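# Fetch masking tape from file cabinet drawer to desk

## Task

A roll of masking tape sits in either the top or the middle drawer of one of the two short, narrow file cabinets that each have three drawers; move it onto the desk. When finished, all drawers in the room must be fully closed and every cabinet must remain roughly where it started. The robot must not tip over or end up leaning, or the task fails. Anything held in place only by the robot at the end does not count.

## Robot and tools

Robot: a Hello Robot Stretch 3, which has one arm. It has a two-wheel base (0.33 m long, 0.34 m wide), a lift that slides up a mast, and a telescoping arm that reaches out to the robot's right side. At the end of the arm is a wrist with yaw, pitch and roll, then a two-finger gripper. The base cannot drive sideways, so to move the gripper forward or back you drive the base. Turns pivot about the point midway between the drive wheels, 0.05 m behind the front edge. With the arm in and the wrist folded, a turn sweeps a circle of radius 0.28 m. An unfolded, level wrist reaches past that circle.

Frames: the base frame has its origin on the floor between the drive wheels, with x forward, y left and z up. hand_pose is reported in this frame at the point where the closed fingertips meet. The odometry frame is the base frame as it stood at the start. base_odometry heading runs from -3.142 to 3.142 and is positive to the left. It counts wheel turns, so wheel slip shows up as travel.

Tool execute_actions takes {"actions": [...]}, and the actions run in order. Each action can hold "robot", "steps" (1 to 450 control steps at 30 per second; 1 if omitted) and "until". An action with only "steps" simply waits. "robot" holds a single command, a list of up to 8 commands run one after another (entries may be {"pause_s": s}, s up to 15), or {"stop": true}, which brakes everything and clears the queue. A command can contain:
- "base" with exactly one key. {"translate_m": d} is a relative drive of d metres from wherever the base is when that command starts; positive is forward and |d| is at most 1. {"rotate_rad": d} is a relative turn in place; positive is counter-clockwise seen from above and |d| is at most 3.2.
- "joints": absolute targets, given by name. Any joint you leave out keeps its current goal. lift_m 0 to 1.1 m (arm height). arm_m 0 to 0.52 m (extension). wrist_yaw_rad -1.345 to 4.42 (0 is along the arm, positive swings toward the front, 3.0 is folded over the base). wrist_pitch_rad -1.57 to 0.451 (negative tips the fingertips down). wrist_roll_rad -2.911 to 2.911. gripper_m -0.089 to 0.179 (larger means wider; the real fingertip gap is about 0.007 less when nearly shut and 0.025 less when fully open). head_pan_rad -3.953 to 1.73 (0 is forward, positive is left, -1.57 looks along the arm). head_tilt_rad -1.53 to 0.419 (negative looks down).
- "contact_limits": {"arm_m": effort%} with a value from 1 to 100. It sets the effort at which the arm halts with contact_stop. Lower values are gentler, but a value that is too low stops the arm immediately.
The base and joint motions in one command begin together. They keep going across later actions and while you think. A new command takes effect right away and throws away the rest of any older queue. A queued command begins only after the previous one ended "done". For base and gripper, "off_target" also lets the queue continue. Any value out of range rejects the entire call. To wait for everything to finish, use "steps": 450 with "until": {"robot": {"status": "ended"}}. You can also compare fields, for example {"lift_m": [">", 0.3], "base_status": ["!=", "moving"]}. "any" in place of "robot" fires when the first motion ends. Calling with an empty list just returns the current state and images.

Tool zoom_image takes camera (head_camera, nav_camera or wrist_camera) and region [x0, y0, x1, y1] in pixels of that camera's last image, at most 504x504. Image sizes are head 896x504, nav 672x504 (fisheye) and wrist 644x364. head_pan_rad and head_tilt_rad aim both the head and nav cameras.

Tool finished_scene takes {"scene": n}, the number of the current scene. It cannot be undone. Before calling it, make sure all motion has ended and the result holds with no help from the robot.

Results: base_status and joint_status give each part's state: moving, done, off_target, contact_stop, time_out, stopped, not_commanded or torque_fault. The brackets show distance travelled against the goal. joint_goals lists the targets, and measured_speeds the encoder speeds. refusals, queue and queue_left describe the queue. Lines beginning "refused:" or "dropped:" explain a goal or queued command that was skipped, counting from 0. robot.on_its_own appears when the robot changed a goal by itself, when a joint is slack or switched off, when a motor at rest shows unusual effort (a likely push or load), or when base_tilt has moved 3 degrees or more from its start value. motor_effort is in % with a signed value and a peak in brackets, and the readings are biased and noisy. lidar_m gives 12 ranges, one per 30-degree sector, counter-clockwise from straight ahead (4th left, 7th behind, 10th right), measured in a plane 0.17 m above the floor. wrist_depth_mm and head_depth_mm are 7x7 grids of median depth.

Gripper: to grasp, command a width smaller than the object. To let go, open at least 0.02 wider than the width where the fingers touched. Neither the reading nor "done" proves that something is held, so check with the cameras. Squeezing too hard trips a stall guard that lowers the grip force.

Speed: the base moves fast (0.30 m/s, 1.9 rad/s) only when lift_m is below 0.30, arm_m below 0.03 and wrist_yaw_rad above 2.54. Otherwise it is limited to 0.10 m/s and 0.63 rad/s.

Things to avoid: Fold or unfold the wrist only with lift_m between 0.32 and 0.95, wrist_pitch_rad -0.4 and wrist_roll_rad near 0. Once folded, the lift may go down to 0.25. When yaw is below -0.4, keep pitch at -0.5 or lower. Pushing against something rigid with the gripper more than about 0.45 m above the floor can tip the robot, and so can a second push after a contact_stop. Do not drive while the gripper grasps, hooks or presses on something that cannot move. If the base snags (backing up is the worst case), reverse the last move in small steps, free the gripper, and lower lift_m to about 0.2 if the robot is still leaning. The wrist and head have no contact stop, and long hard pushing shuts a wrist servo off for 10 s. Open and close drawers gently, do not shove cabinets out of place, and avoid drops, slams and hard hits. Faster completion is better.

Each tool is called after ">>>" as name([rows], argument=value, ...), one row to a line, values as JSON.

## Session

>>> execute_actions(actions=[])

Scene clock: 0.00 s.
robot.base_odometry: x=+0.000 y=+0.000 heading=+0.000 (m, m, rad; robot's odometry frame)
robot.turned_by_wheels: +0.000 (rad since the last result)
robot.turned_by_imu: +0.000 (rad since the last result)
robot.base_tilt: forward=-0.1 right=+0.8 (deg)
robot.lidar_m: 2.56 1.29 1.22 1.25 1.80 1.72 1.76 2.15 2.03 1.63 2.71 2.59
robot.head_depth_mm: 1896 2798 2841 2890 2915 2886 2117 / 1992 2933 3024 3010 3032 2832 2110 / 2085 3031 3101 3155 3144 2585 2127 / 2082 3166 3254 3313 3323 2708 2113 / 2096 3057 3312 3372 3430 3107 2120 / 2086 2797 2790 2815 2829 2777 2120 / 2077 2385 2414 2422 2444 2442 2115
robot.base_status: not_commanded
robot.joint_positions: lift_m=+0.339 arm_m=-0.002 wrist_yaw_rad=+3.062 wrist_pitch_rad=-0.376 wrist_roll_rad=-0.014 gripper_m=+0.037 head_pan_rad=-0.018 head_tilt_rad=-0.007
robot.joint_goals: lift_m=+0.339 arm_m=-0.002 wrist_yaw_rad=+3.062 wrist_pitch_rad=-0.376 wrist_roll_rad=-0.014 gripper_m=+0.037 head_pan_rad=-0.018 head_tilt_rad=-0.007
robot.joint_status: lift_m=not_commanded arm_m=not_commanded wrist_yaw_rad=not_commanded wrist_pitch_rad=not_commanded wrist_roll_rad=not_commanded gripper_m=not_commanded head_pan_rad=not_commanded head_tilt_rad=not_commanded
robot.measured_speeds: translate_m=+0.000 rotate_rad=+0.000 lift_m=+0.000 arm_m=+0.000 wrist_yaw_rad=+0.000 wrist_pitch_rad=+0.000 wrist_roll_rad=+0.000 head_pan_rad=+0.000 head_tilt_rad=+0.000
robot: refusals=0 queue=idle queue_left=0
robot.motor_effort: left_wheel=+0 right_wheel=+1 lift_m=+31 arm_m=+0 wrist_yaw_rad=+0 wrist_pitch_rad=+4 wrist_roll_rad=+0 gripper_m=-1 head_pan_rad=+0 head_tilt_rad=+2 (%)
robot.hand_pose: x=-0.0029 y=+0.0855 z=+0.3615 quat_wxyz=(+0.159, +0.694, +0.106, +0.694) (m; robot's base frame)
robot.wrist_depth_mm: - - - - - - 925 / - - - - - - - / - - - - - - - / 850 866 862 863 859 829 843 / 697 688 - 686 692 670 684 / 590 575 - 562 578 565 567 / 488 493 - 520 493 487 485
pictures: head_camera (sideways: a quarter turn clockwise sets it upright), nav_camera (sideways: a quarter turn counterclockwise sets it upright), wrist_camera
Images, in order (width x height): head_camera 896x504, nav_camera 672x504, wrist_camera 644x364.

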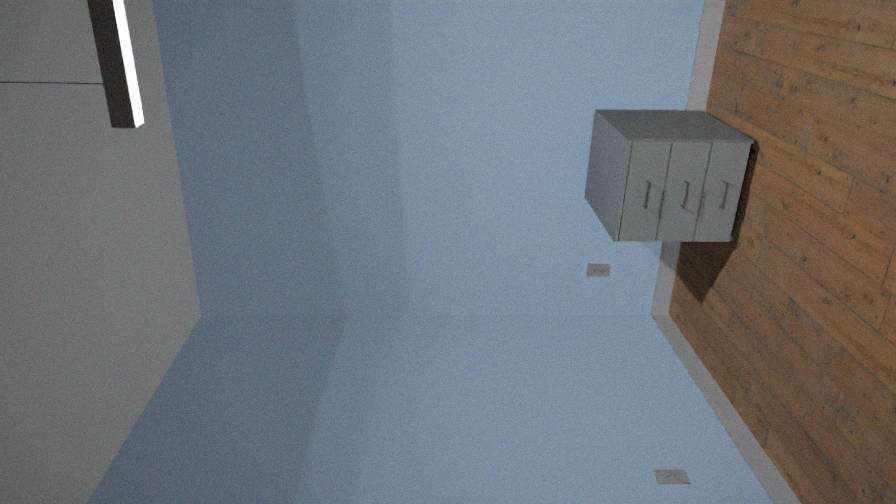

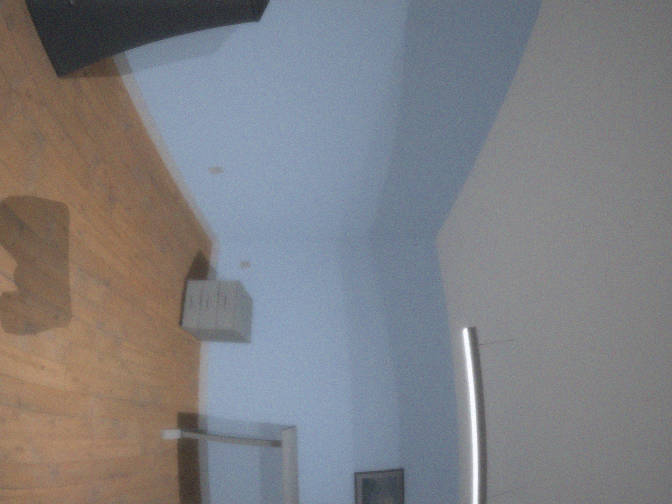

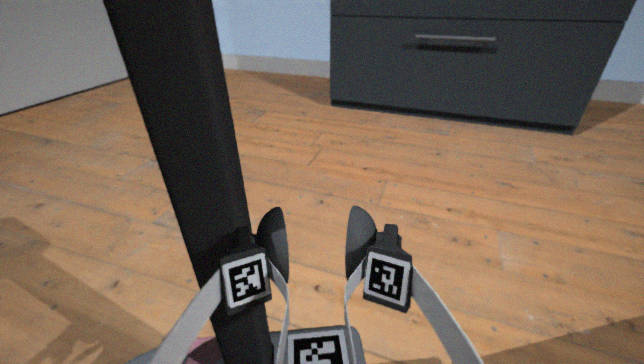

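>>> execute_actions([
  {"robot":{"joints":{"head_pan_rad":-1.2,"head_tilt_rad":-0.5}},"steps":200,"until":{"robot":{"status":"ended"}}},
])

>>> execute_actions([
  {"robot":{"joints":{"head_pan_rad":-2.6,"head_tilt_rad":-0.5}},"steps":200,"until":{"robot":{"status":"ended"}}},
])

Scene clock: 1.30 s.
robot.base_odometry: x=+0.000 y=+0.000 heading=+0.000 (m, m, rad; robot's odometry frame)
robot.turned_by_wheels: +0.000 (rad since the last result)
robot.turned_by_imu: +0.000 (rad since the last result)
robot.base_tilt: forward=-0.1 right=+0.9 (deg)
robot.lidar_m: 2.56 1.29 1.22 1.25 1.80 1.72 1.76 2.16 2.03 1.62 2.69 2.59
robot.head_depth_mm: 1958 2107 2176 1784 1891 1563 1303 / 2146 2278 2450 1962 1939 1557 1299 / 2322 2511 2757 2596 1935 1551 1290 / 2570 2825 3088 2570 1945 1552 1290 / 2892 3152 3351 2584 1915 1545 1286 / 3012 3226 3355 2555 1917 1542 1288 / 2824 2970 3219 2557 1916 1535 1284
robot.base_status: not_commanded
robot.joint_positions: lift_m=+0.339 arm_m=-0.002 wrist_yaw_rad=+3.062 wrist_pitch_rad=-0.376 wrist_roll_rad=-0.014 gripper_m=+0.037 head_pan_rad=-1.193 head_tilt_rad=-0.493
robot.joint_goals: lift_m=+0.339 arm_m=-0.002 wrist_yaw_rad=+3.062 wrist_pitch_rad=-0.376 wrist_roll_rad=-0.014 gripper_m=+0.037 head_pan_rad=-1.200 head_tilt_rad=-0.500
robot.joint_status: lift_m=not_commanded arm_m=not_commanded wrist_yaw_rad=not_commanded wrist_pitch_rad=not_commanded wrist_roll_rad=not_commanded gripper_m=not_commanded head_pan_rad=done head_tilt_rad=done
robot.measured_speeds: translate_m=+0.000 rotate_rad=+0.000 lift_m=+0.000 arm_m=+0.000 wrist_yaw_rad=+0.000 wrist_pitch_rad=+0.000 wrist_roll_rad=+0.000 head_pan_rad=+0.000 head_tilt_rad=+0.000
robot: refusals=0 queue=done queue_left=0
robot.motor_effort: left_wheel=+1(1) right_wheel=+1(1) lift_m=+31(32) arm_m=+0(0) wrist_yaw_rad=+1(0) wrist_pitch_rad=+4(4) wrist_roll_rad=+0(0) gripper_m=-1(0) head_pan_rad=-3(31) head_tilt_rad=-3(30) (%)
robot.hand_pose: x=-0.0029 y=+0.0855 z=+0.3615 quat_wxyz=(+0.159, +0.694, +0.106, +0.694) (m; robot's base frame)
robot.wrist_depth_mm: - - - - - - 930 / - - - - - - - / - - - - - - - / 875 856 882 861 869 843 850 / 694 691 - 693 700 683 685 / 584 569 - 561 584 572 565 / 500 497 - 522 499 487 489
pictures: head_camera (sideways: a quarter turn clockwise sets it upright), nav_camera (sideways: a quarter turn counterclockwise sets it upright), wrist_camera
Images, in order (width x height): head_camera 896x504, nav_camera 672x504, wrist_camera 644x364.

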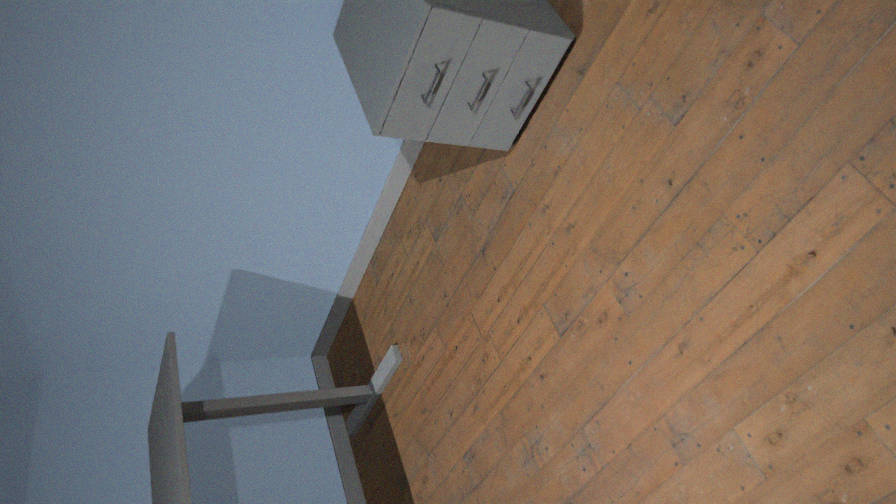

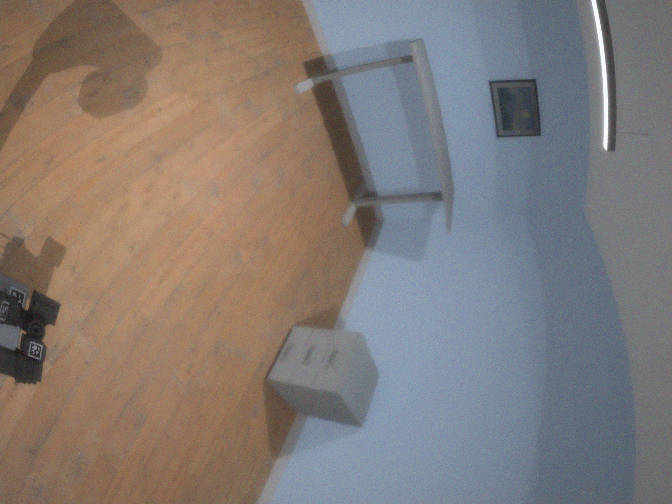

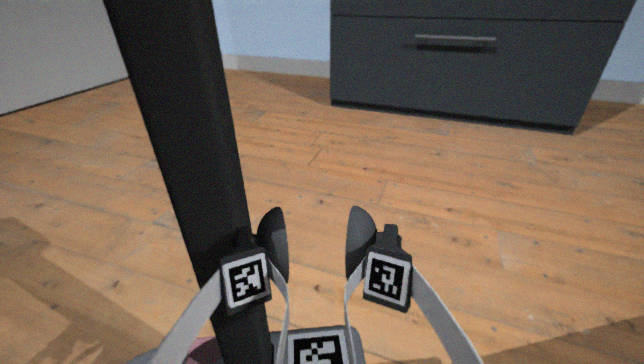

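Scene clock: 2.60 s.
robot.base_odometry: x=+0.000 y=+0.000 heading=+0.000 (m, m, rad; robot's odometry frame)
robot.turned_by_wheels: +0.000 (rad since the last result)
robot.turned_by_imu: +0.000 (rad since the last result)
robot.base_tilt: forward=-0.1 right=+0.9 (deg)
robot.lidar_m: 2.56 1.29 1.22 1.25 1.79 1.72 1.76 2.15 2.03 1.62 2.70 2.59
robot.head_depth_mm: 1884 2003 2130 2267 1935 1552 1293 / 2115 2233 2411 2481 1939 1556 1301 / 2217 2434 2686 2584 1943 1549 1293 / 2100 2293 2532 2595 1936 1533 1293 / 1953 2122 2349 2445 1924 1547 1287 / 1847 1981 2190 2336 1935 1554 1291 / 1749 1895 2046 2233 1921 1546 1291
robot.base_status: not_commanded
robot.joint_positions: lift_m=+0.339 arm_m=-0.002 wrist_yaw_rad=+3.062 wrist_pitch_rad=-0.376 wrist_roll_rad=-0.014 gripper_m=+0.037 head_pan_rad=-2.593 head_tilt_rad=-0.494
robot.joint_goals: lift_m=+0.339 arm_m=-0.002 wrist_yaw_rad=+3.062 wrist_pitch_rad=-0.376 wrist_roll_rad=-0.014 gripper_m=+0.037 head_pan_rad=-2.600 head_tilt_rad=-0.500
robot.joint_status: lift_m=not_commanded arm_m=not_commanded wrist_yaw_rad=not_commanded wrist_pitch_rad=not_commanded wrist_roll_rad=not_commanded gripper_m=not_commanded head_pan_rad=done head_tilt_rad=done
robot.measured_speeds: translate_m=+0.000 rotate_rad=+0.000 lift_m=+0.000 arm_m=+0.000 wrist_yaw_rad=+0.000 wrist_pitch_rad=+0.000 wrist_roll_rad=+0.000 head_pan_rad=+0.000 head_tilt_rad=+0.000
robot: refusals=0 queue=done queue_left=0
robot.motor_effort: left_wheel=+0(1) right_wheel=+1(1) lift_m=+31(31) arm_m=+0(0) wrist_yaw_rad=+1(0) wrist_pitch_rad=+4(5) wrist_roll_rad=+0(0) gripper_m=+0(0) head_pan_rad=-3(30) head_tilt_rad=-3(2) (%)
robot.hand_pose: x=-0.0029 y=+0.0855 z=+0.3615 quat_wxyz=(+0.159, +0.694, +0.106, +0.694) (m; robot's base frame)
robot.wrist_depth_mm: - - - - - - 903 / - - - - - - - / - - - - - - - / 873 869 877 834 864 829 859 / 681 686 - 702 696 681 685 / 587 581 - 563 575 573 567 / 495 494 - 520 487 496 485
pictures: head_camera (sideways: a quarter turn clockwise sets it upright), nav_camera (sideways: a quarter turn counterclockwise sets it upright), wrist_camera
Images, in order (width x height): head_camera 896x504, nav_camera 672x504, wrist_camera 644x364.

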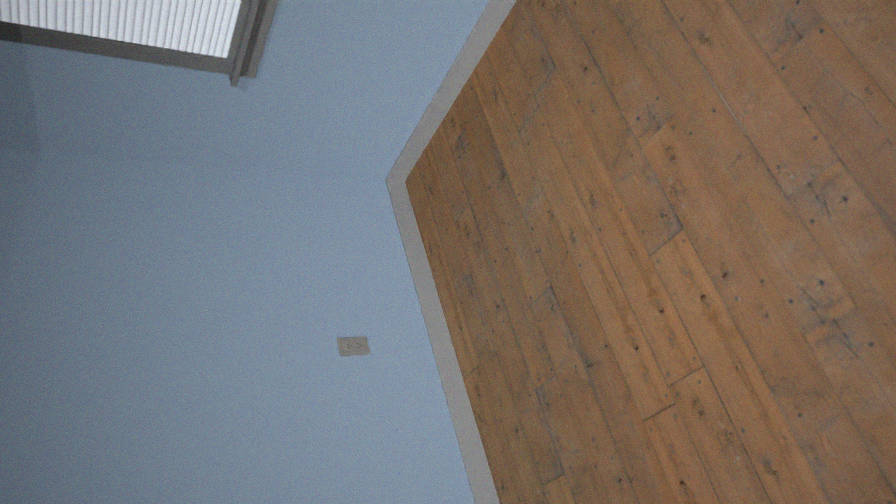

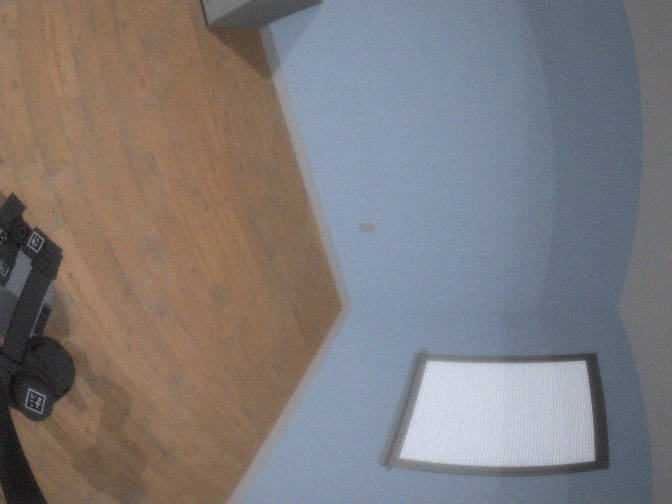

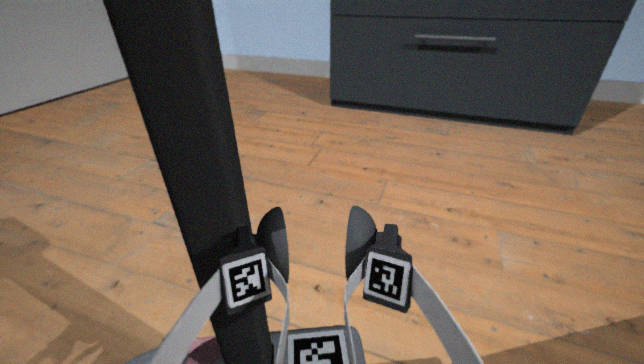

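>>> execute_actions([
  {"robot":{"joints":{"head_pan_rad":1.2,"head_tilt_rad":-0.4}},"steps":200,"until":{"robot":{"status":"ended"}}},
])

Scene clock: 5.10 s.
robot.base_odometry: x=+0.000 y=+0.000 heading=+0.000 (m, m, rad; robot's odometry frame)
robot.turned_by_wheels: +0.000 (rad since the last result)
robot.turned_by_imu: +0.000 (rad since the last result)
robot.base_tilt: forward=-0.2 right=+0.9 (deg)
robot.lidar_m: 2.55 1.29 1.22 1.25 1.80 1.72 1.76 2.16 2.03 1.62 2.70 2.59
robot.head_depth_mm: 1439 1540 1215 1278 1412 1574 1374 / 1442 1569 1207 1293 1421 1556 1365 / 1458 1573 1218 1307 1434 1560 1360 / 1464 1576 1235 1311 1445 1576 1367 / 1479 1587 1239 1327 1464 1583 1358 / 1484 1609 1263 1339 1500 1616 1358 / 1486 1611 1745 1931 2054 1656 1356
robot.base_status: not_commanded
robot.joint_positions: lift_m=+0.339 arm_m=-0.002 wrist_yaw_rad=+3.062 wrist_pitch_rad=-0.376 wrist_roll_rad=-0.014 gripper_m=+0.037 head_pan_rad=+1.193 head_tilt_rad=-0.409
robot.joint_goals: lift_m=+0.339 arm_m=-0.002 wrist_yaw_rad=+3.062 wrist_pitch_rad=-0.376 wrist_roll_rad=-0.014 gripper_m=+0.037 head_pan_rad=+1.200 head_tilt_rad=-0.400
robot.joint_status: lift_m=not_commanded arm_m=not_commanded wrist_yaw_rad=not_commanded wrist_pitch_rad=not_commanded wrist_roll_rad=not_commanded gripper_m=not_commanded head_pan_rad=done head_tilt_rad=done
robot.measured_speeds: translate_m=+0.000 rotate_rad=+0.000 lift_m=+0.000 arm_m=+0.000 wrist_yaw_rad=+0.000 wrist_pitch_rad=+0.000 wrist_roll_rad=+0.000 head_pan_rad=+0.000 head_tilt_rad=+0.000
robot: refusals=0 queue=done queue_left=0
robot.motor_effort: left_wheel=+1(1) right_wheel=+1(1) lift_m=+31(31) arm_m=+0(0) wrist_yaw_rad=+1(0) wrist_pitch_rad=+4(4) wrist_roll_rad=+0(1) gripper_m=-1(0) head_pan_rad=+3(30) head_tilt_rad=+4(16) (%)
robot.hand_pose: x=-0.0029 y=+0.0855 z=+0.3615 quat_wxyz=(+0.159, +0.694, +0.106, +0.694) (m; robot's base frame)
robot.wrist_depth_mm: - - - - - - 919 / - - - - - - - / - - - - - - - / 859 877 876 854 837 836 828 / 691 697 - 668 711 671 678 / 584 570 - 566 574 569 575 / 498 493 - 519 491 488 494
pictures: head_camera (sideways: a quarter turn clockwise sets it upright), nav_camera (sideways: a quarter turn counterclockwise sets it upright), wrist_camera
Images, in order (width x height): head_camera 896x504, nav_camera 672x504, wrist_camera 644x364.

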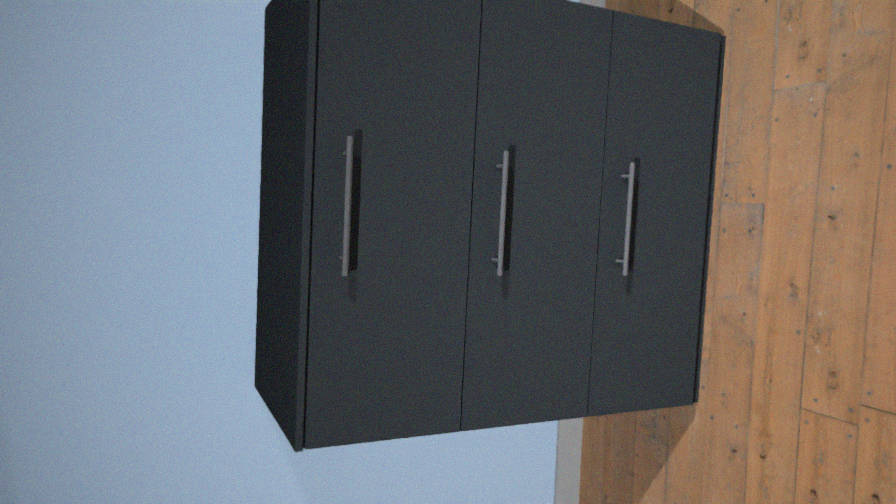

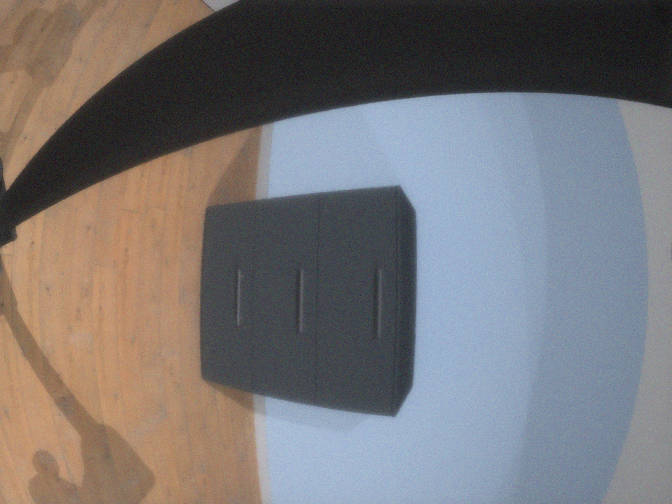

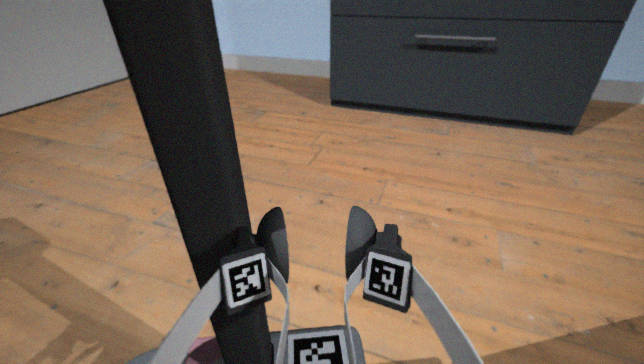

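>>> execute_actions([
  {"robot":[{"joints":{"lift_m":0.28,"head_pan_rad":-1.57,"head_tilt_rad":-0.8}},{"base":{"rotate_rad":-1.056}},{"base":{"translate_m":1.0}},{"base":{"rotate_rad":0.606}},{"joints":{"lift_m":0.45,"wrist_pitch_rad":-0.4}},{"joints":{"wrist_yaw_rad":0.0}}],"steps":450,"until":{"robot":{"status":"ended"}}},
])

Scene clock: 20.93 s.
robot.base_odometry: x=+0.492 y=-0.870 heading=-0.450 (m, m, rad; robot's odometry frame)
robot.turned_by_wheels: -0.450 (rad since the last result)
robot.turned_by_imu: -0.447 (rad since the last result)
robot.base_tilt: forward=-0.3 right=+0.8 (deg)
robot.lidar_m: 1.77 2.04 2.36 1.81 1.85 2.63 2.54 2.07 1.53 0.92 1.53 1.95
robot.head_depth_mm: 1296 1490 1736 1771 1497 1296 1149 / 1300 1501 1752 1762 1490 1297 1168 / 1305 1469 1358 1424 1484 1293 1176 / 1307 1464 1265 1304 1477 1314 - / 1304 1473 1261 1316 1481 1283 1136 / 1310 1512 1640 1652 1479 1288 1138 / 1314 1504 1769 1714 1468 1284 1131
robot.base_status: done (rotate_rad +0.6059 of +0.6060)
robot.joint_positions: lift_m=+0.449 arm_m=-0.002 wrist_yaw_rad=+0.114 wrist_pitch_rad=-0.414 wrist_roll_rad=-0.014 gripper_m=+0.037 head_pan_rad=-1.563 head_tilt_rad=-0.791
robot.joint_goals: lift_m=+0.450 arm_m=-0.002 wrist_yaw_rad=+0.000 wrist_pitch_rad=-0.400 wrist_roll_rad=-0.014 gripper_m=+0.037 head_pan_rad=-1.570 head_tilt_rad=-0.800
robot.joint_status: lift_m=done arm_m=not_commanded wrist_yaw_rad=moving wrist_pitch_rad=done wrist_roll_rad=not_commanded gripper_m=not_commanded head_pan_rad=done head_tilt_rad=done
robot.measured_speeds: translate_m=+0.000 rotate_rad=+0.000 lift_m=+0.000 arm_m=+0.000 wrist_yaw_rad=-0.869 wrist_pitch_rad=+0.000 wrist_roll_rad=+0.000 head_pan_rad=+0.000 head_tilt_rad=+0.000
robot: refusals=0 queue=running queue_left=0
robot.motor_effort: left_wheel=-1(10) right_wheel=+3(10) lift_m=+44(46) arm_m=+0(0) wrist_yaw_rad=+0(4) wrist_pitch_rad=+4(5) wrist_roll_rad=+1(0) gripper_m=+0(0) head_pan_rad=-3(31) head_tilt_rad=-3(28) (%)
robot.hand_pose: x=+0.0041 y=-0.3667 z=+0.4630 quat_wxyz=(+0.704, +0.186, -0.677, -0.105) (m; robot's base frame)
robot.wrist_depth_mm: - - 634 599 599 - - / - - - 655 635 - - / - - - 715 721 - - / - - 946 784 910 - - / 800 799 848 798 812 795 799 / 674 683 688 655 679 662 684 / 593 587 594 587 589 581 581
pictures: head_camera (sideways: a quarter turn clockwise sets it upright), nav_camera (sideways: a quarter turn counterclockwise sets it upright), wrist_camera
Images, in order (width x height): head_camera 896x504, nav_camera 672x504, wrist_camera 644x364.

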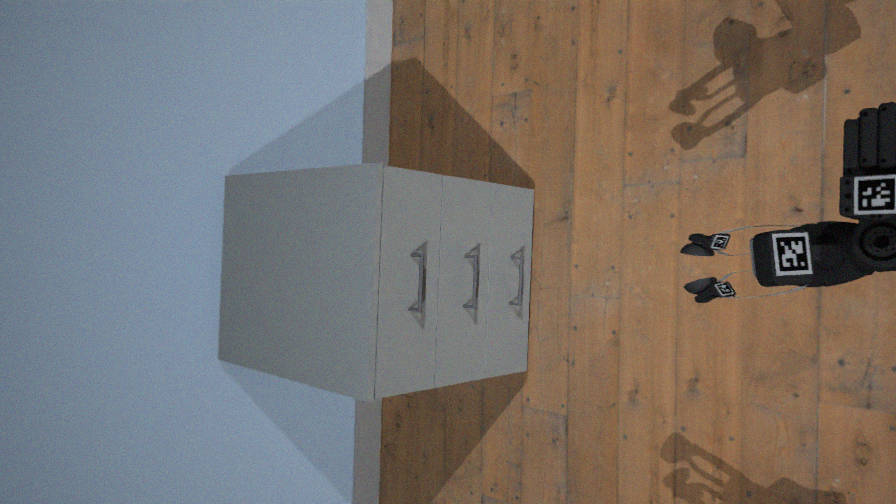

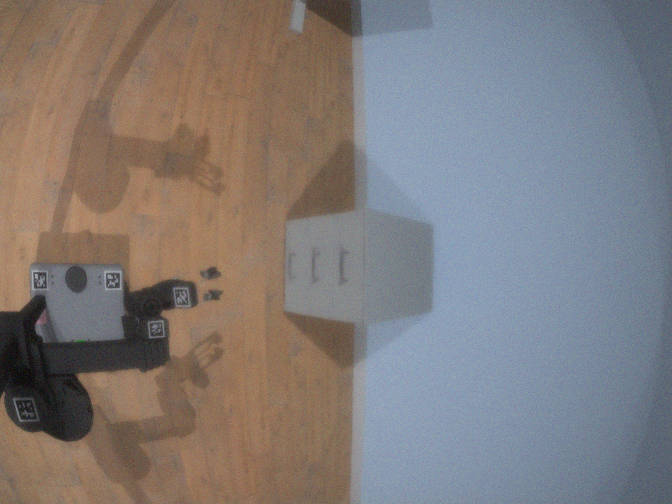

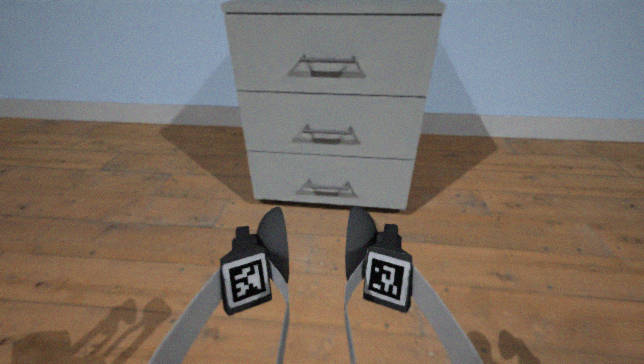

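>>> execute_actions([
  {"robot":[{"base":{"rotate_rad":-0.93},"joints":{"lift_m":0.32,"wrist_pitch_rad":0.0,"wrist_yaw_rad":0,"wrist_roll_rad":1.57,"gripper_m":0.1}},{"base":{"translate_m":0.125}},{"base":{"rotate_rad":0.915}}],"steps":450,"until":{"robot":{"status":"ended"}}},
])

Scene clock: 28.50 s.
robot.base_odometry: x=+0.516 y=-0.993 heading=-0.465 (m, m, rad; robot's odometry frame)
robot.turned_by_wheels: -0.015 (rad since the last result)
robot.turned_by_imu: -0.016 (rad since the last result)
robot.base_tilt: forward=-0.3 right=+0.8 (deg)
robot.lidar_m: 1.71 2.04 2.22 1.92 1.94 2.72 2.62 1.97 0.85 0.82 1.43 1.84
robot.head_depth_mm: 1219 1400 1638 1771 1496 1303 1148 / 1212 1396 1603 1723 1491 1305 1142 / 1211 1398 1279 1159 1419 1292 1158 / 1216 1390 1269 1164 1415 1289 1178 / 1211 1389 1263 1162 1413 1286 1138 / 1212 1400 1646 1707 1477 1286 1139 / 1219 1394 1637 1746 1475 1279 1137
robot.base_status: done (rotate_rad +0.9149 of +0.9150)
robot.joint_positions: lift_m=+0.321 arm_m=-0.002 wrist_yaw_rad=+0.000 wrist_pitch_rad=-0.022 wrist_roll_rad=+1.567 gripper_m=+0.100 head_pan_rad=-1.563 head_tilt_rad=-0.791
robot.joint_goals: lift_m=+0.320 arm_m=-0.002 wrist_yaw_rad=+0.000 wrist_pitch_rad=+0.000 wrist_roll_rad=+1.570 gripper_m=+0.100 head_pan_rad=-1.570 head_tilt_rad=-0.800
robot.joint_status: lift_m=done arm_m=not_commanded wrist_yaw_rad=done wrist_pitch_rad=done wrist_roll_rad=done gripper_m=done head_pan_rad=done head_tilt_rad=done
robot.measured_speeds: translate_m=+0.000 rotate_rad=+0.000 lift_m=+0.000 arm_m=+0.000 wrist_yaw_rad=+0.000 wrist_pitch_rad=+0.000 wrist_roll_rad=+0.000 head_pan_rad=+0.000 head_tilt_rad=+0.000
robot: refusals=0 queue=done queue_left=0
robot.motor_effort: left_wheel=-1(7) right_wheel=+3(5) lift_m=+17(42) arm_m=+0(0) wrist_yaw_rad=+0(1) wrist_pitch_rad=+6(7) wrist_roll_rad=+2(4) gripper_m=+1(81) head_pan_rad=-3(3) head_tilt_rad=-4(4) (%)
robot.hand_pose: x=-0.0213 y=-0.3989 z=+0.4292 quat_wxyz=(+0.002, +0.000, -1.000, -0.011) (m; robot's base frame)
robot.wrist_depth_mm: - - - - - 590 463 / - - - 536 550 558 467 / - - - 563 571 576 463 / - - - 584 590 594 475 / - - - 614 603 608 476 / - - - - - 655 475 / - - - - - 752 478
pictures: head_camera (sideways: a quarter turn clockwise sets it upright), nav_camera (sideways: a quarter turn counterclockwise sets it upright), wrist_camera
Images, in order (width x height): head_camera 896x504, nav_camera 672x504, wrist_camera 644x364.

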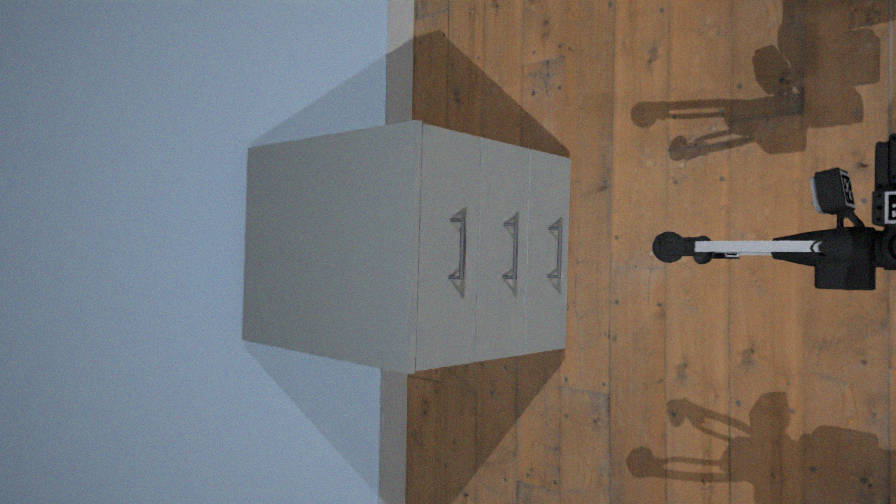

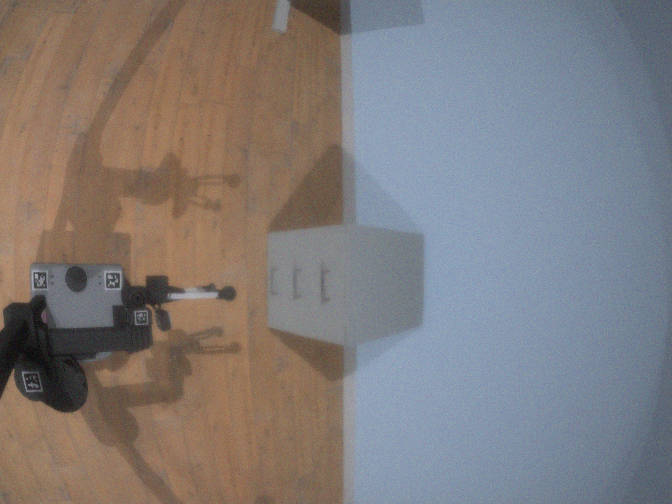

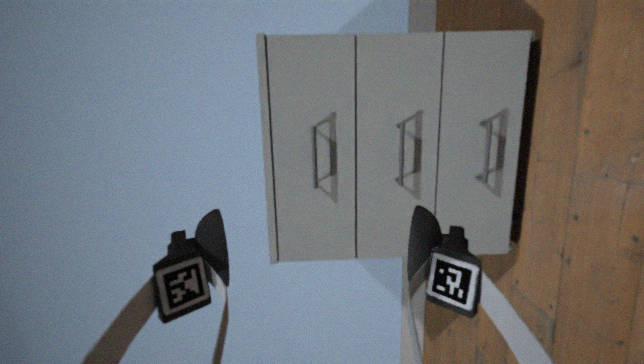

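>>> execute_actions([
  {"robot":{"joints":{"arm_m":0.32,"gripper_m":0.07}},"steps":450,"until":{"robot":{"status":"ended"}}},
])

Scene clock: 32.00 s.
robot.base_odometry: x=+0.516 y=-0.993 heading=-0.465 (m, m, rad; robot's odometry frame)
robot.turned_by_wheels: +0.000 (rad since the last result)
robot.turned_by_imu: -0.001 (rad since the last result)
robot.base_tilt: forward=-0.2 right=+0.9 (deg)
robot.lidar_m: 1.72 2.04 2.23 1.93 1.94 2.73 2.62 1.96 0.85 0.82 1.43 1.84
robot.head_depth_mm: 1216 1389 1641 1781 1491 1304 1150 / 1208 1396 1604 1721 1490 1295 1143 / 1217 1389 1274 1158 1415 1289 1143 / 1219 1395 1266 1162 1395 1291 1139 / 1214 1395 1268 1167 1416 1286 1137 / 1216 1398 1641 1705 1485 1284 1132 / 1220 1398 1641 1739 1482 1279 1133
robot.base_status: done (rotate_rad +0.9149 of +0.9150)
robot.joint_positions: lift_m=+0.321 arm_m=+0.320 wrist_yaw_rad=+0.000 wrist_pitch_rad=-0.021 wrist_roll_rad=+1.568 gripper_m=+0.070 head_pan_rad=-1.563 head_tilt_rad=-0.791
robot.joint_goals: lift_m=+0.320 arm_m=+0.320 wrist_yaw_rad=+0.000 wrist_pitch_rad=+0.000 wrist_roll_rad=+1.570 gripper_m=+0.070 head_pan_rad=-1.570 head_tilt_rad=-0.800
robot.joint_status: lift_m=done arm_m=done wrist_yaw_rad=done wrist_pitch_rad=done wrist_roll_rad=done gripper_m=done head_pan_rad=done head_tilt_rad=done
robot.measured_speeds: translate_m=+0.000 rotate_rad=+0.000 lift_m=+0.000 arm_m=+0.000 wrist_yaw_rad=+0.000 wrist_pitch_rad=+0.000 wrist_roll_rad=+0.000 head_pan_rad=+0.000 head_tilt_rad=+0.000
robot: refusals=0 queue=done queue_left=0
robot.motor_effort: left_wheel=-1(1) right_wheel=+3(3) lift_m=+17(17) arm_m=+3(3) wrist_yaw_rad=+0(0) wrist_pitch_rad=+6(6) wrist_roll_rad=+1(2) gripper_m=-1(80) head_pan_rad=-3(3) head_tilt_rad=-3(4) (%)
robot.hand_pose: x=-0.0213 y=-0.7203 z=+0.4294 quat_wxyz=(+0.002, +0.000, -1.000, -0.011) (m; robot's base frame)
robot.wrist_depth_mm: 709 728 236 237 242 243 245 / 739 741 244 245 249 253 254 / 749 758 253 253 258 260 262 / 782 803 262 261 265 268 271 / 807 807 272 271 273 277 281 / 835 844 279 283 284 289 292 / 857 860 290 293 294 299 302
pictures: head_camera (sideways: a quarter turn clockwise sets it upright), nav_camera (sideways: a quarter turn counterclockwise sets it upright), wrist_camera
Images, in order (width x height): head_camera 896x504, nav_camera 672x504, wrist_camera 644x364.

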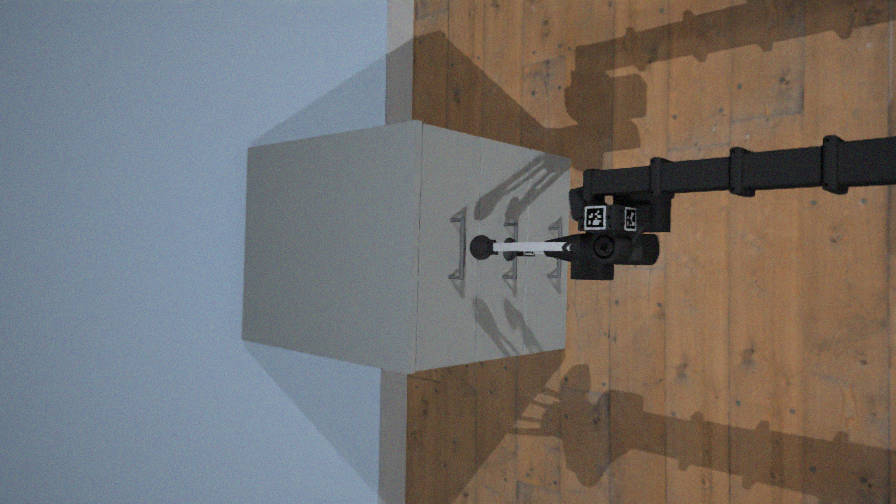

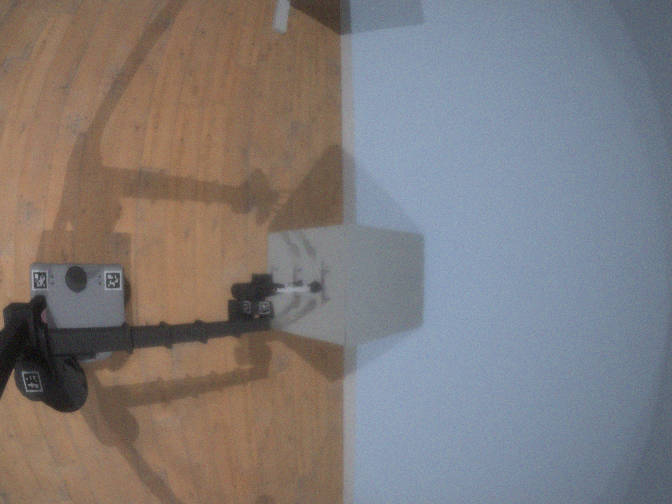

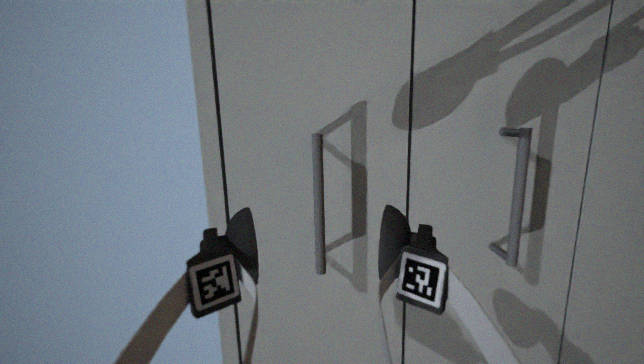

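>>> execute_actions([
  {"robot":{"joints":{"arm_m":0.385},"contact_limits":{"arm_m":15}},"steps":450,"until":{"robot":{"status":"ended"}}},
])

Scene clock: 33.57 s.
robot.base_odometry: x=+0.516 y=-0.993 heading=-0.465 (m, m, rad; robot's odometry frame)
robot.turned_by_wheels: +0.000 (rad since the last result)
robot.turned_by_imu: +0.000 (rad since the last result)
robot.base_tilt: forward=-0.1 right=+1.0 (deg)
robot.lidar_m: 1.72 2.03 2.22 1.93 1.94 2.72 2.62 1.96 0.85 0.82 1.43 1.84
robot.head_depth_mm: 1212 1391 1632 1767 1498 1291 1155 / 1217 1389 1598 1710 1505 1298 1143 / 1215 1393 1273 1157 1393 1289 1146 / 1215 1391 1264 1144 1395 1288 1141 / 1208 1392 1264 1164 1420 1286 1136 / 1213 1390 1644 1698 1474 1281 1137 / 1216 1397 1629 1730 1467 1282 1134
robot.base_status: done (rotate_rad +0.9149 of +0.9150)
robot.joint_positions: lift_m=+0.321 arm_m=+0.385 wrist_yaw_rad=+0.000 wrist_pitch_rad=-0.021 wrist_roll_rad=+1.568 gripper_m=+0.070 head_pan_rad=-1.563 head_tilt_rad=-0.791
robot.joint_goals: lift_m=+0.320 arm_m=+0.385 wrist_yaw_rad=+0.000 wrist_pitch_rad=+0.000 wrist_roll_rad=+1.570 gripper_m=+0.070 head_pan_rad=-1.570 head_tilt_rad=-0.800
robot.joint_status: lift_m=done arm_m=done wrist_yaw_rad=done wrist_pitch_rad=done wrist_roll_rad=done gripper_m=done head_pan_rad=done head_tilt_rad=done
robot.measured_speeds: translate_m=+0.000 rotate_rad=+0.000 lift_m=+0.000 arm_m=+0.000 wrist_yaw_rad=+0.000 wrist_pitch_rad=+0.000 wrist_roll_rad=+0.000 head_pan_rad=+0.000 head_tilt_rad=+0.000
robot: refusals=0 queue=done queue_left=0
robot.motor_effort: left_wheel=-1(1) right_wheel=+3(3) lift_m=+18(17) arm_m=+3(2) wrist_yaw_rad=+0(0) wrist_pitch_rad=+6(6) wrist_roll_rad=+2(1) gripper_m=+0(1) head_pan_rad=-3(3) head_tilt_rad=-4(4) (%)
robot.contact_limits: arm_m 15 (drawing in: default 16, maximum 26; extending or still: default 22, maximum 35)
robot.hand_pose: x=-0.0213 y=-0.7853 z=+0.4294 quat_wxyz=(+0.002, +0.000, -1.000, -0.011) (m; robot's base frame)
robot.wrist_depth_mm: 654 657 177 179 180 182 185 / 692 680 182 184 186 189 191 / 700 693 188 190 192 196 197 / 716 715 194 196 200 201 203 / 737 731 199 203 206 208 209 / 765 771 211 211 215 215 219 / 781 789 218 219 222 225 227
pictures: head_camera (sideways: a quarter turn clockwise sets it upright), nav_camera (sideways: a quarter turn counterclockwise sets it upright), wrist_camera
Images, in order (width x height): head_camera 896x504, nav_camera 672x504, wrist_camera 644x364.

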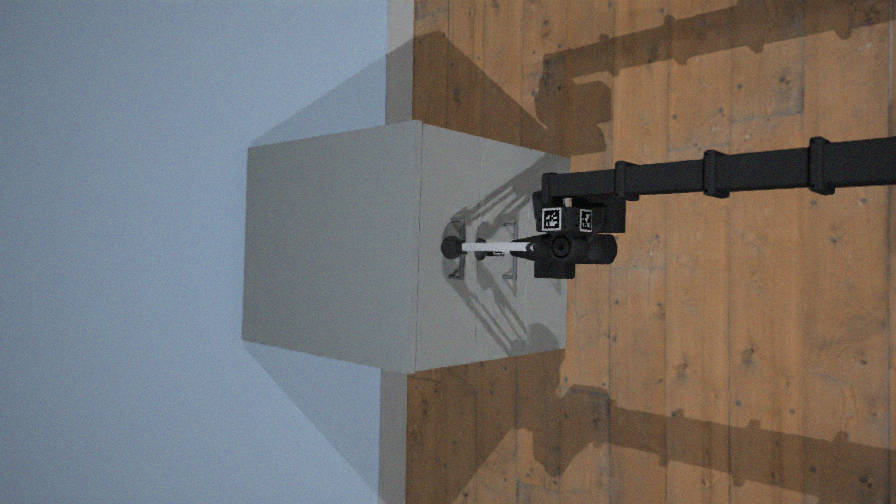

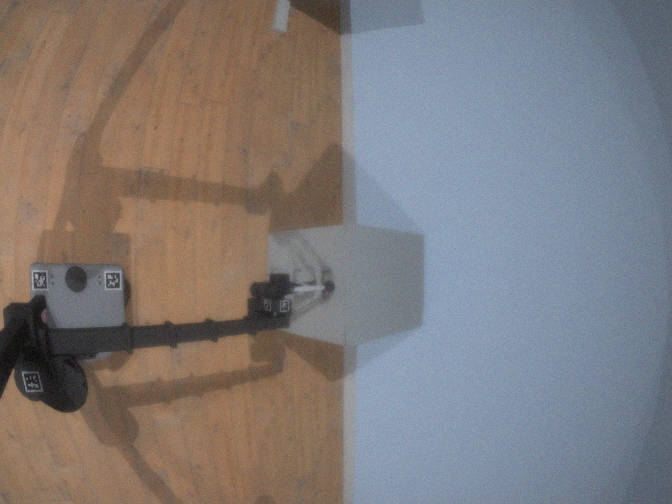

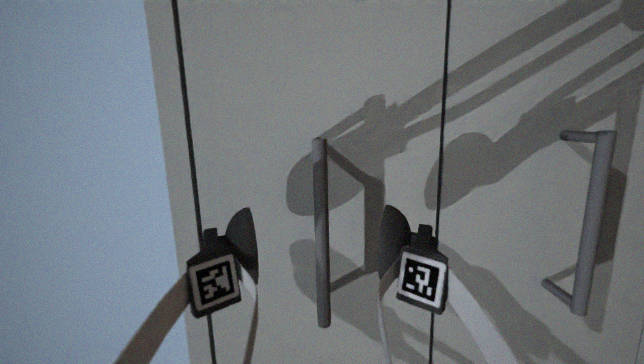

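>>> execute_actions([
  {"robot":[{"joints":{"arm_m":0.39},"contact_limits":{"arm_m":15}},{"joints":{"gripper_m":-0.03}},{"joints":{"arm_m":0.2}}],"steps":450,"until":{"robot":{"status":"ended"}}},
])

Scene clock: 37.93 s.
robot.base_odometry: x=+0.516 y=-0.993 heading=-0.465 (m, m, rad; robot's odometry frame)
robot.turned_by_wheels: +0.000 (rad since the last result)
robot.turned_by_imu: -0.001 (rad since the last result)
robot.base_tilt: forward=-0.3 right=+0.9 (deg)
robot.lidar_m: 1.71 2.04 2.22 1.93 1.94 2.72 2.62 1.96 0.85 0.82 1.43 1.84
robot.head_depth_mm: 1219 1388 1635 1771 1501 1300 1149 / 1213 1395 1583 1725 1493 1304 1146 / 1214 1386 1277 1162 1416 1342 1146 / 1213 1392 1269 1162 1404 1240 1140 / 1215 1398 1270 1167 1421 1284 1137 / 1216 1401 1651 1700 1477 1278 1131 / 1217 1400 1639 1731 1474 1277 1133
robot.base_status: done (rotate_rad +0.9149 of +0.9150)
robot.joint_positions: lift_m=+0.320 arm_m=+0.200 wrist_yaw_rad=+0.000 wrist_pitch_rad=-0.022 wrist_roll_rad=+1.568 gripper_m=-0.030 head_pan_rad=-1.563 head_tilt_rad=-0.791
robot.joint_goals: lift_m=+0.320 arm_m=+0.200 wrist_yaw_rad=+0.000 wrist_pitch_rad=+0.000 wrist_roll_rad=+1.570 gripper_m=-0.030 head_pan_rad=-1.570 head_tilt_rad=-0.800
robot.joint_status: lift_m=done arm_m=done wrist_yaw_rad=done wrist_pitch_rad=done wrist_roll_rad=done gripper_m=done head_pan_rad=done head_tilt_rad=done
robot.measured_speeds: translate_m=+0.000 rotate_rad=+0.000 lift_m=+0.000 arm_m=+0.000 wrist_yaw_rad=+0.000 wrist_pitch_rad=+0.000 wrist_roll_rad=+0.000 head_pan_rad=+0.000 head_tilt_rad=+0.000
robot: refusals=0 queue=done queue_left=0
robot.motor_effort: left_wheel=-1(1) right_wheel=+3(3) lift_m=+17(18) arm_m=-2(3) wrist_yaw_rad=+0(0) wrist_pitch_rad=+6(7) wrist_roll_rad=+2(1) gripper_m=-10(88) head_pan_rad=-2(3) head_tilt_rad=-3(4) (%)
robot.hand_pose: x=-0.0213 y=-0.6010 z=+0.4293 quat_wxyz=(+0.002, +0.000, -1.000, -0.011) (m; robot's base frame)
robot.wrist_depth_mm: 838 840 350 348 351 353 361 / 843 844 840 357 360 365 368 / 871 883 893 365 370 375 383 / 875 885 878 381 384 393 397 / 914 928 905 388 401 402 412 / 950 962 976 - 417 420 427 / - - - - - 662 482
pictures: head_camera (sideways: a quarter turn clockwise sets it upright), nav_camera (sideways: a quarter turn counterclockwise sets it upright), wrist_camera
Images, in order (width x height): head_camera 896x504, nav_camera 672x504, wrist_camera 644x364.

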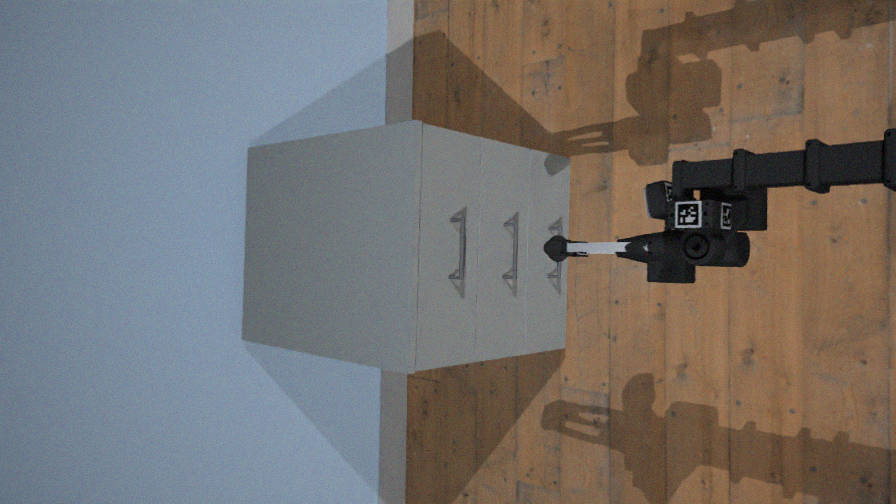

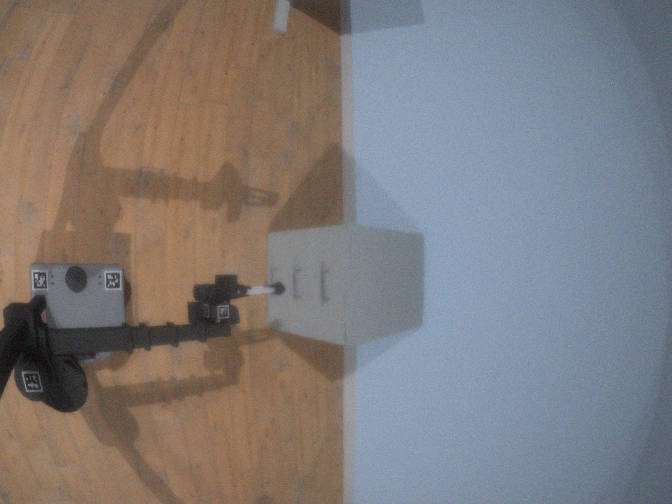

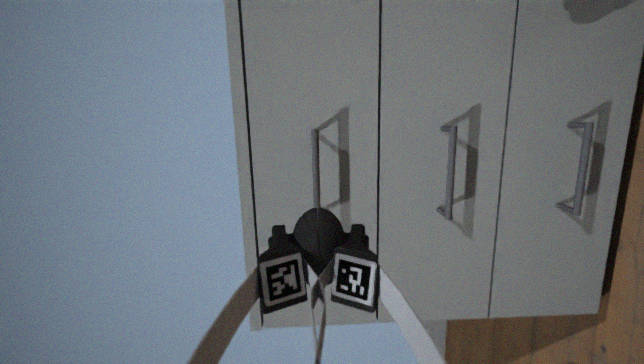

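>>> execute_actions([
  {"robot":[{"joints":{"arm_m":0.37,"gripper_m":0.05}},{"joints":{"arm_m":0.44},"contact_limits":{"arm_m":8}}],"steps":450,"until":{"robot":{"status":"ended"}}},
])

Scene clock: 41.20 s.
robot.base_odometry: x=+0.516 y=-0.993 heading=-0.465 (m, m, rad; robot's odometry frame)
robot.turned_by_wheels: +0.000 (rad since the last result)
robot.turned_by_imu: -0.001 (rad since the last result)
robot.base_tilt: forward=-0.2 right=+0.9 (deg)
robot.lidar_m: 1.72 2.04 2.22 1.93 1.94 2.72 2.62 1.96 0.85 0.82 1.43 1.84
robot.head_depth_mm: 1216 1397 1638 1765 1501 1294 1148 / 1212 1393 1604 1718 1500 1295 1143 / 1213 1392 1272 1168 1401 1294 1144 / 1217 1394 1276 1138 1422 1293 1140 / 1210 1391 1259 1164 1418 1288 1135 / 1215 1397 1631 1699 1477 1282 1134 / 1206 1394 1630 1740 1476 1284 1134
robot.base_status: done (rotate_rad +0.9148 of +0.9150)
robot.joint_positions: lift_m=+0.320 arm_m=+0.406 wrist_yaw_rad=-0.001 wrist_pitch_rad=-0.020 wrist_roll_rad=+1.568 gripper_m=+0.050 head_pan_rad=-1.563 head_tilt_rad=-0.791
robot.joint_goals: lift_m=+0.320 arm_m=+0.406 wrist_yaw_rad=+0.000 wrist_pitch_rad=+0.000 wrist_roll_rad=+1.570 gripper_m=+0.050 head_pan_rad=-1.570 head_tilt_rad=-0.800
robot.joint_status: lift_m=done arm_m=contact_stop wrist_yaw_rad=done wrist_pitch_rad=done wrist_roll_rad=done gripper_m=done head_pan_rad=done head_tilt_rad=done
robot.measured_speeds: translate_m=+0.000 rotate_rad=+0.000 lift_m=+0.000 arm_m=-0.004 wrist_yaw_rad=+0.000 wrist_pitch_rad=+0.000 wrist_roll_rad=+0.000 head_pan_rad=+0.000 head_tilt_rad=+0.000
robot: refusals=0 queue=dropped queue_left=0
robot.on_its_own: arm_m is slack since a contact_stop, until your next command for it (your +0.440 is given up)
robot.motor_effort: left_wheel=-2(2) right_wheel=+5(5) lift_m=+17(17) arm_m=+6(9) wrist_yaw_rad=+1(1) wrist_pitch_rad=+6(7) wrist_roll_rad=+1(1) gripper_m=-1(80) head_pan_rad=-3(3) head_tilt_rad=-4(4) (%)
robot.contact_limits: arm_m 8 (drawing in: default 16, maximum 26; extending or still: default 22, maximum 35)
robot.hand_pose: x=-0.0215 y=-0.8066 z=+0.4297 quat_wxyz=(+0.002, +0.000, -1.000, -0.010) (m; robot's base frame)
robot.wrist_depth_mm: 638 159 158 160 161 164 165 / 674 164 164 165 166 168 170 / 671 686 168 170 172 174 175 / 704 706 174 175 178 181 182 / 711 730 179 182 184 186 187 / 742 747 188 188 192 193 194 / 767 773 194 195 199 200 203
pictures: head_camera (sideways: a quarter turn clockwise sets it upright), nav_camera (sideways: a quarter turn counterclockwise sets it upright), wrist_camera
Images, in order (width x height): head_camera 896x504, nav_camera 672x504, wrist_camera 644x364.

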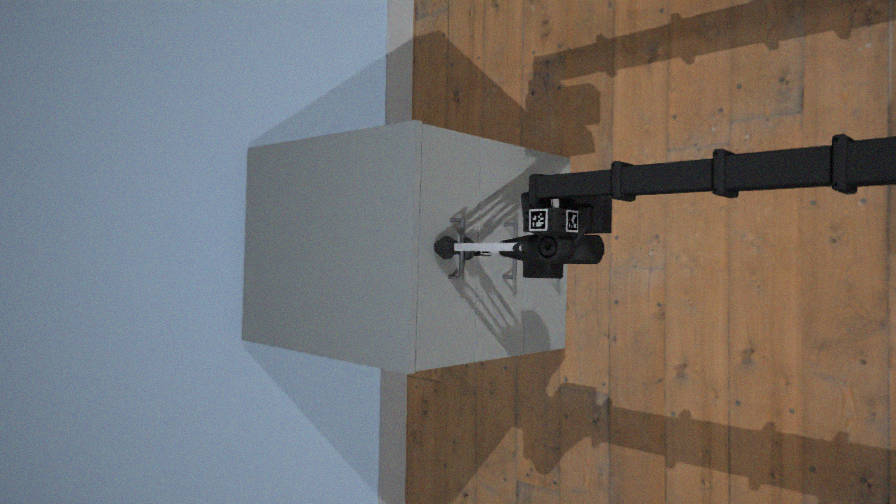

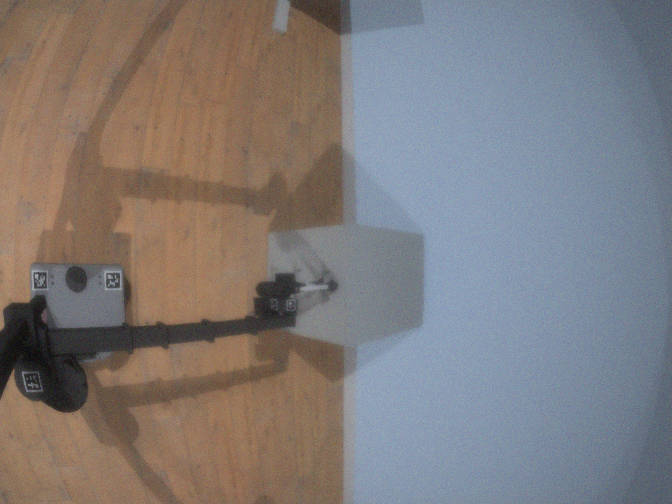

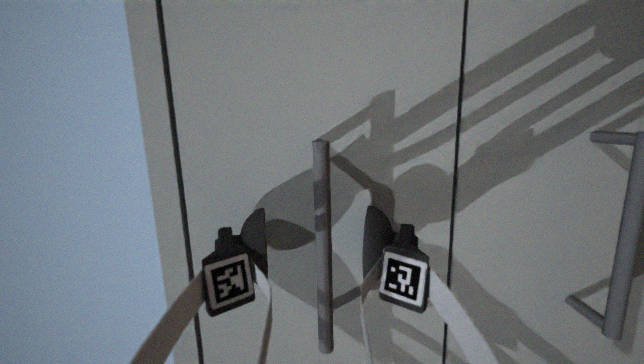

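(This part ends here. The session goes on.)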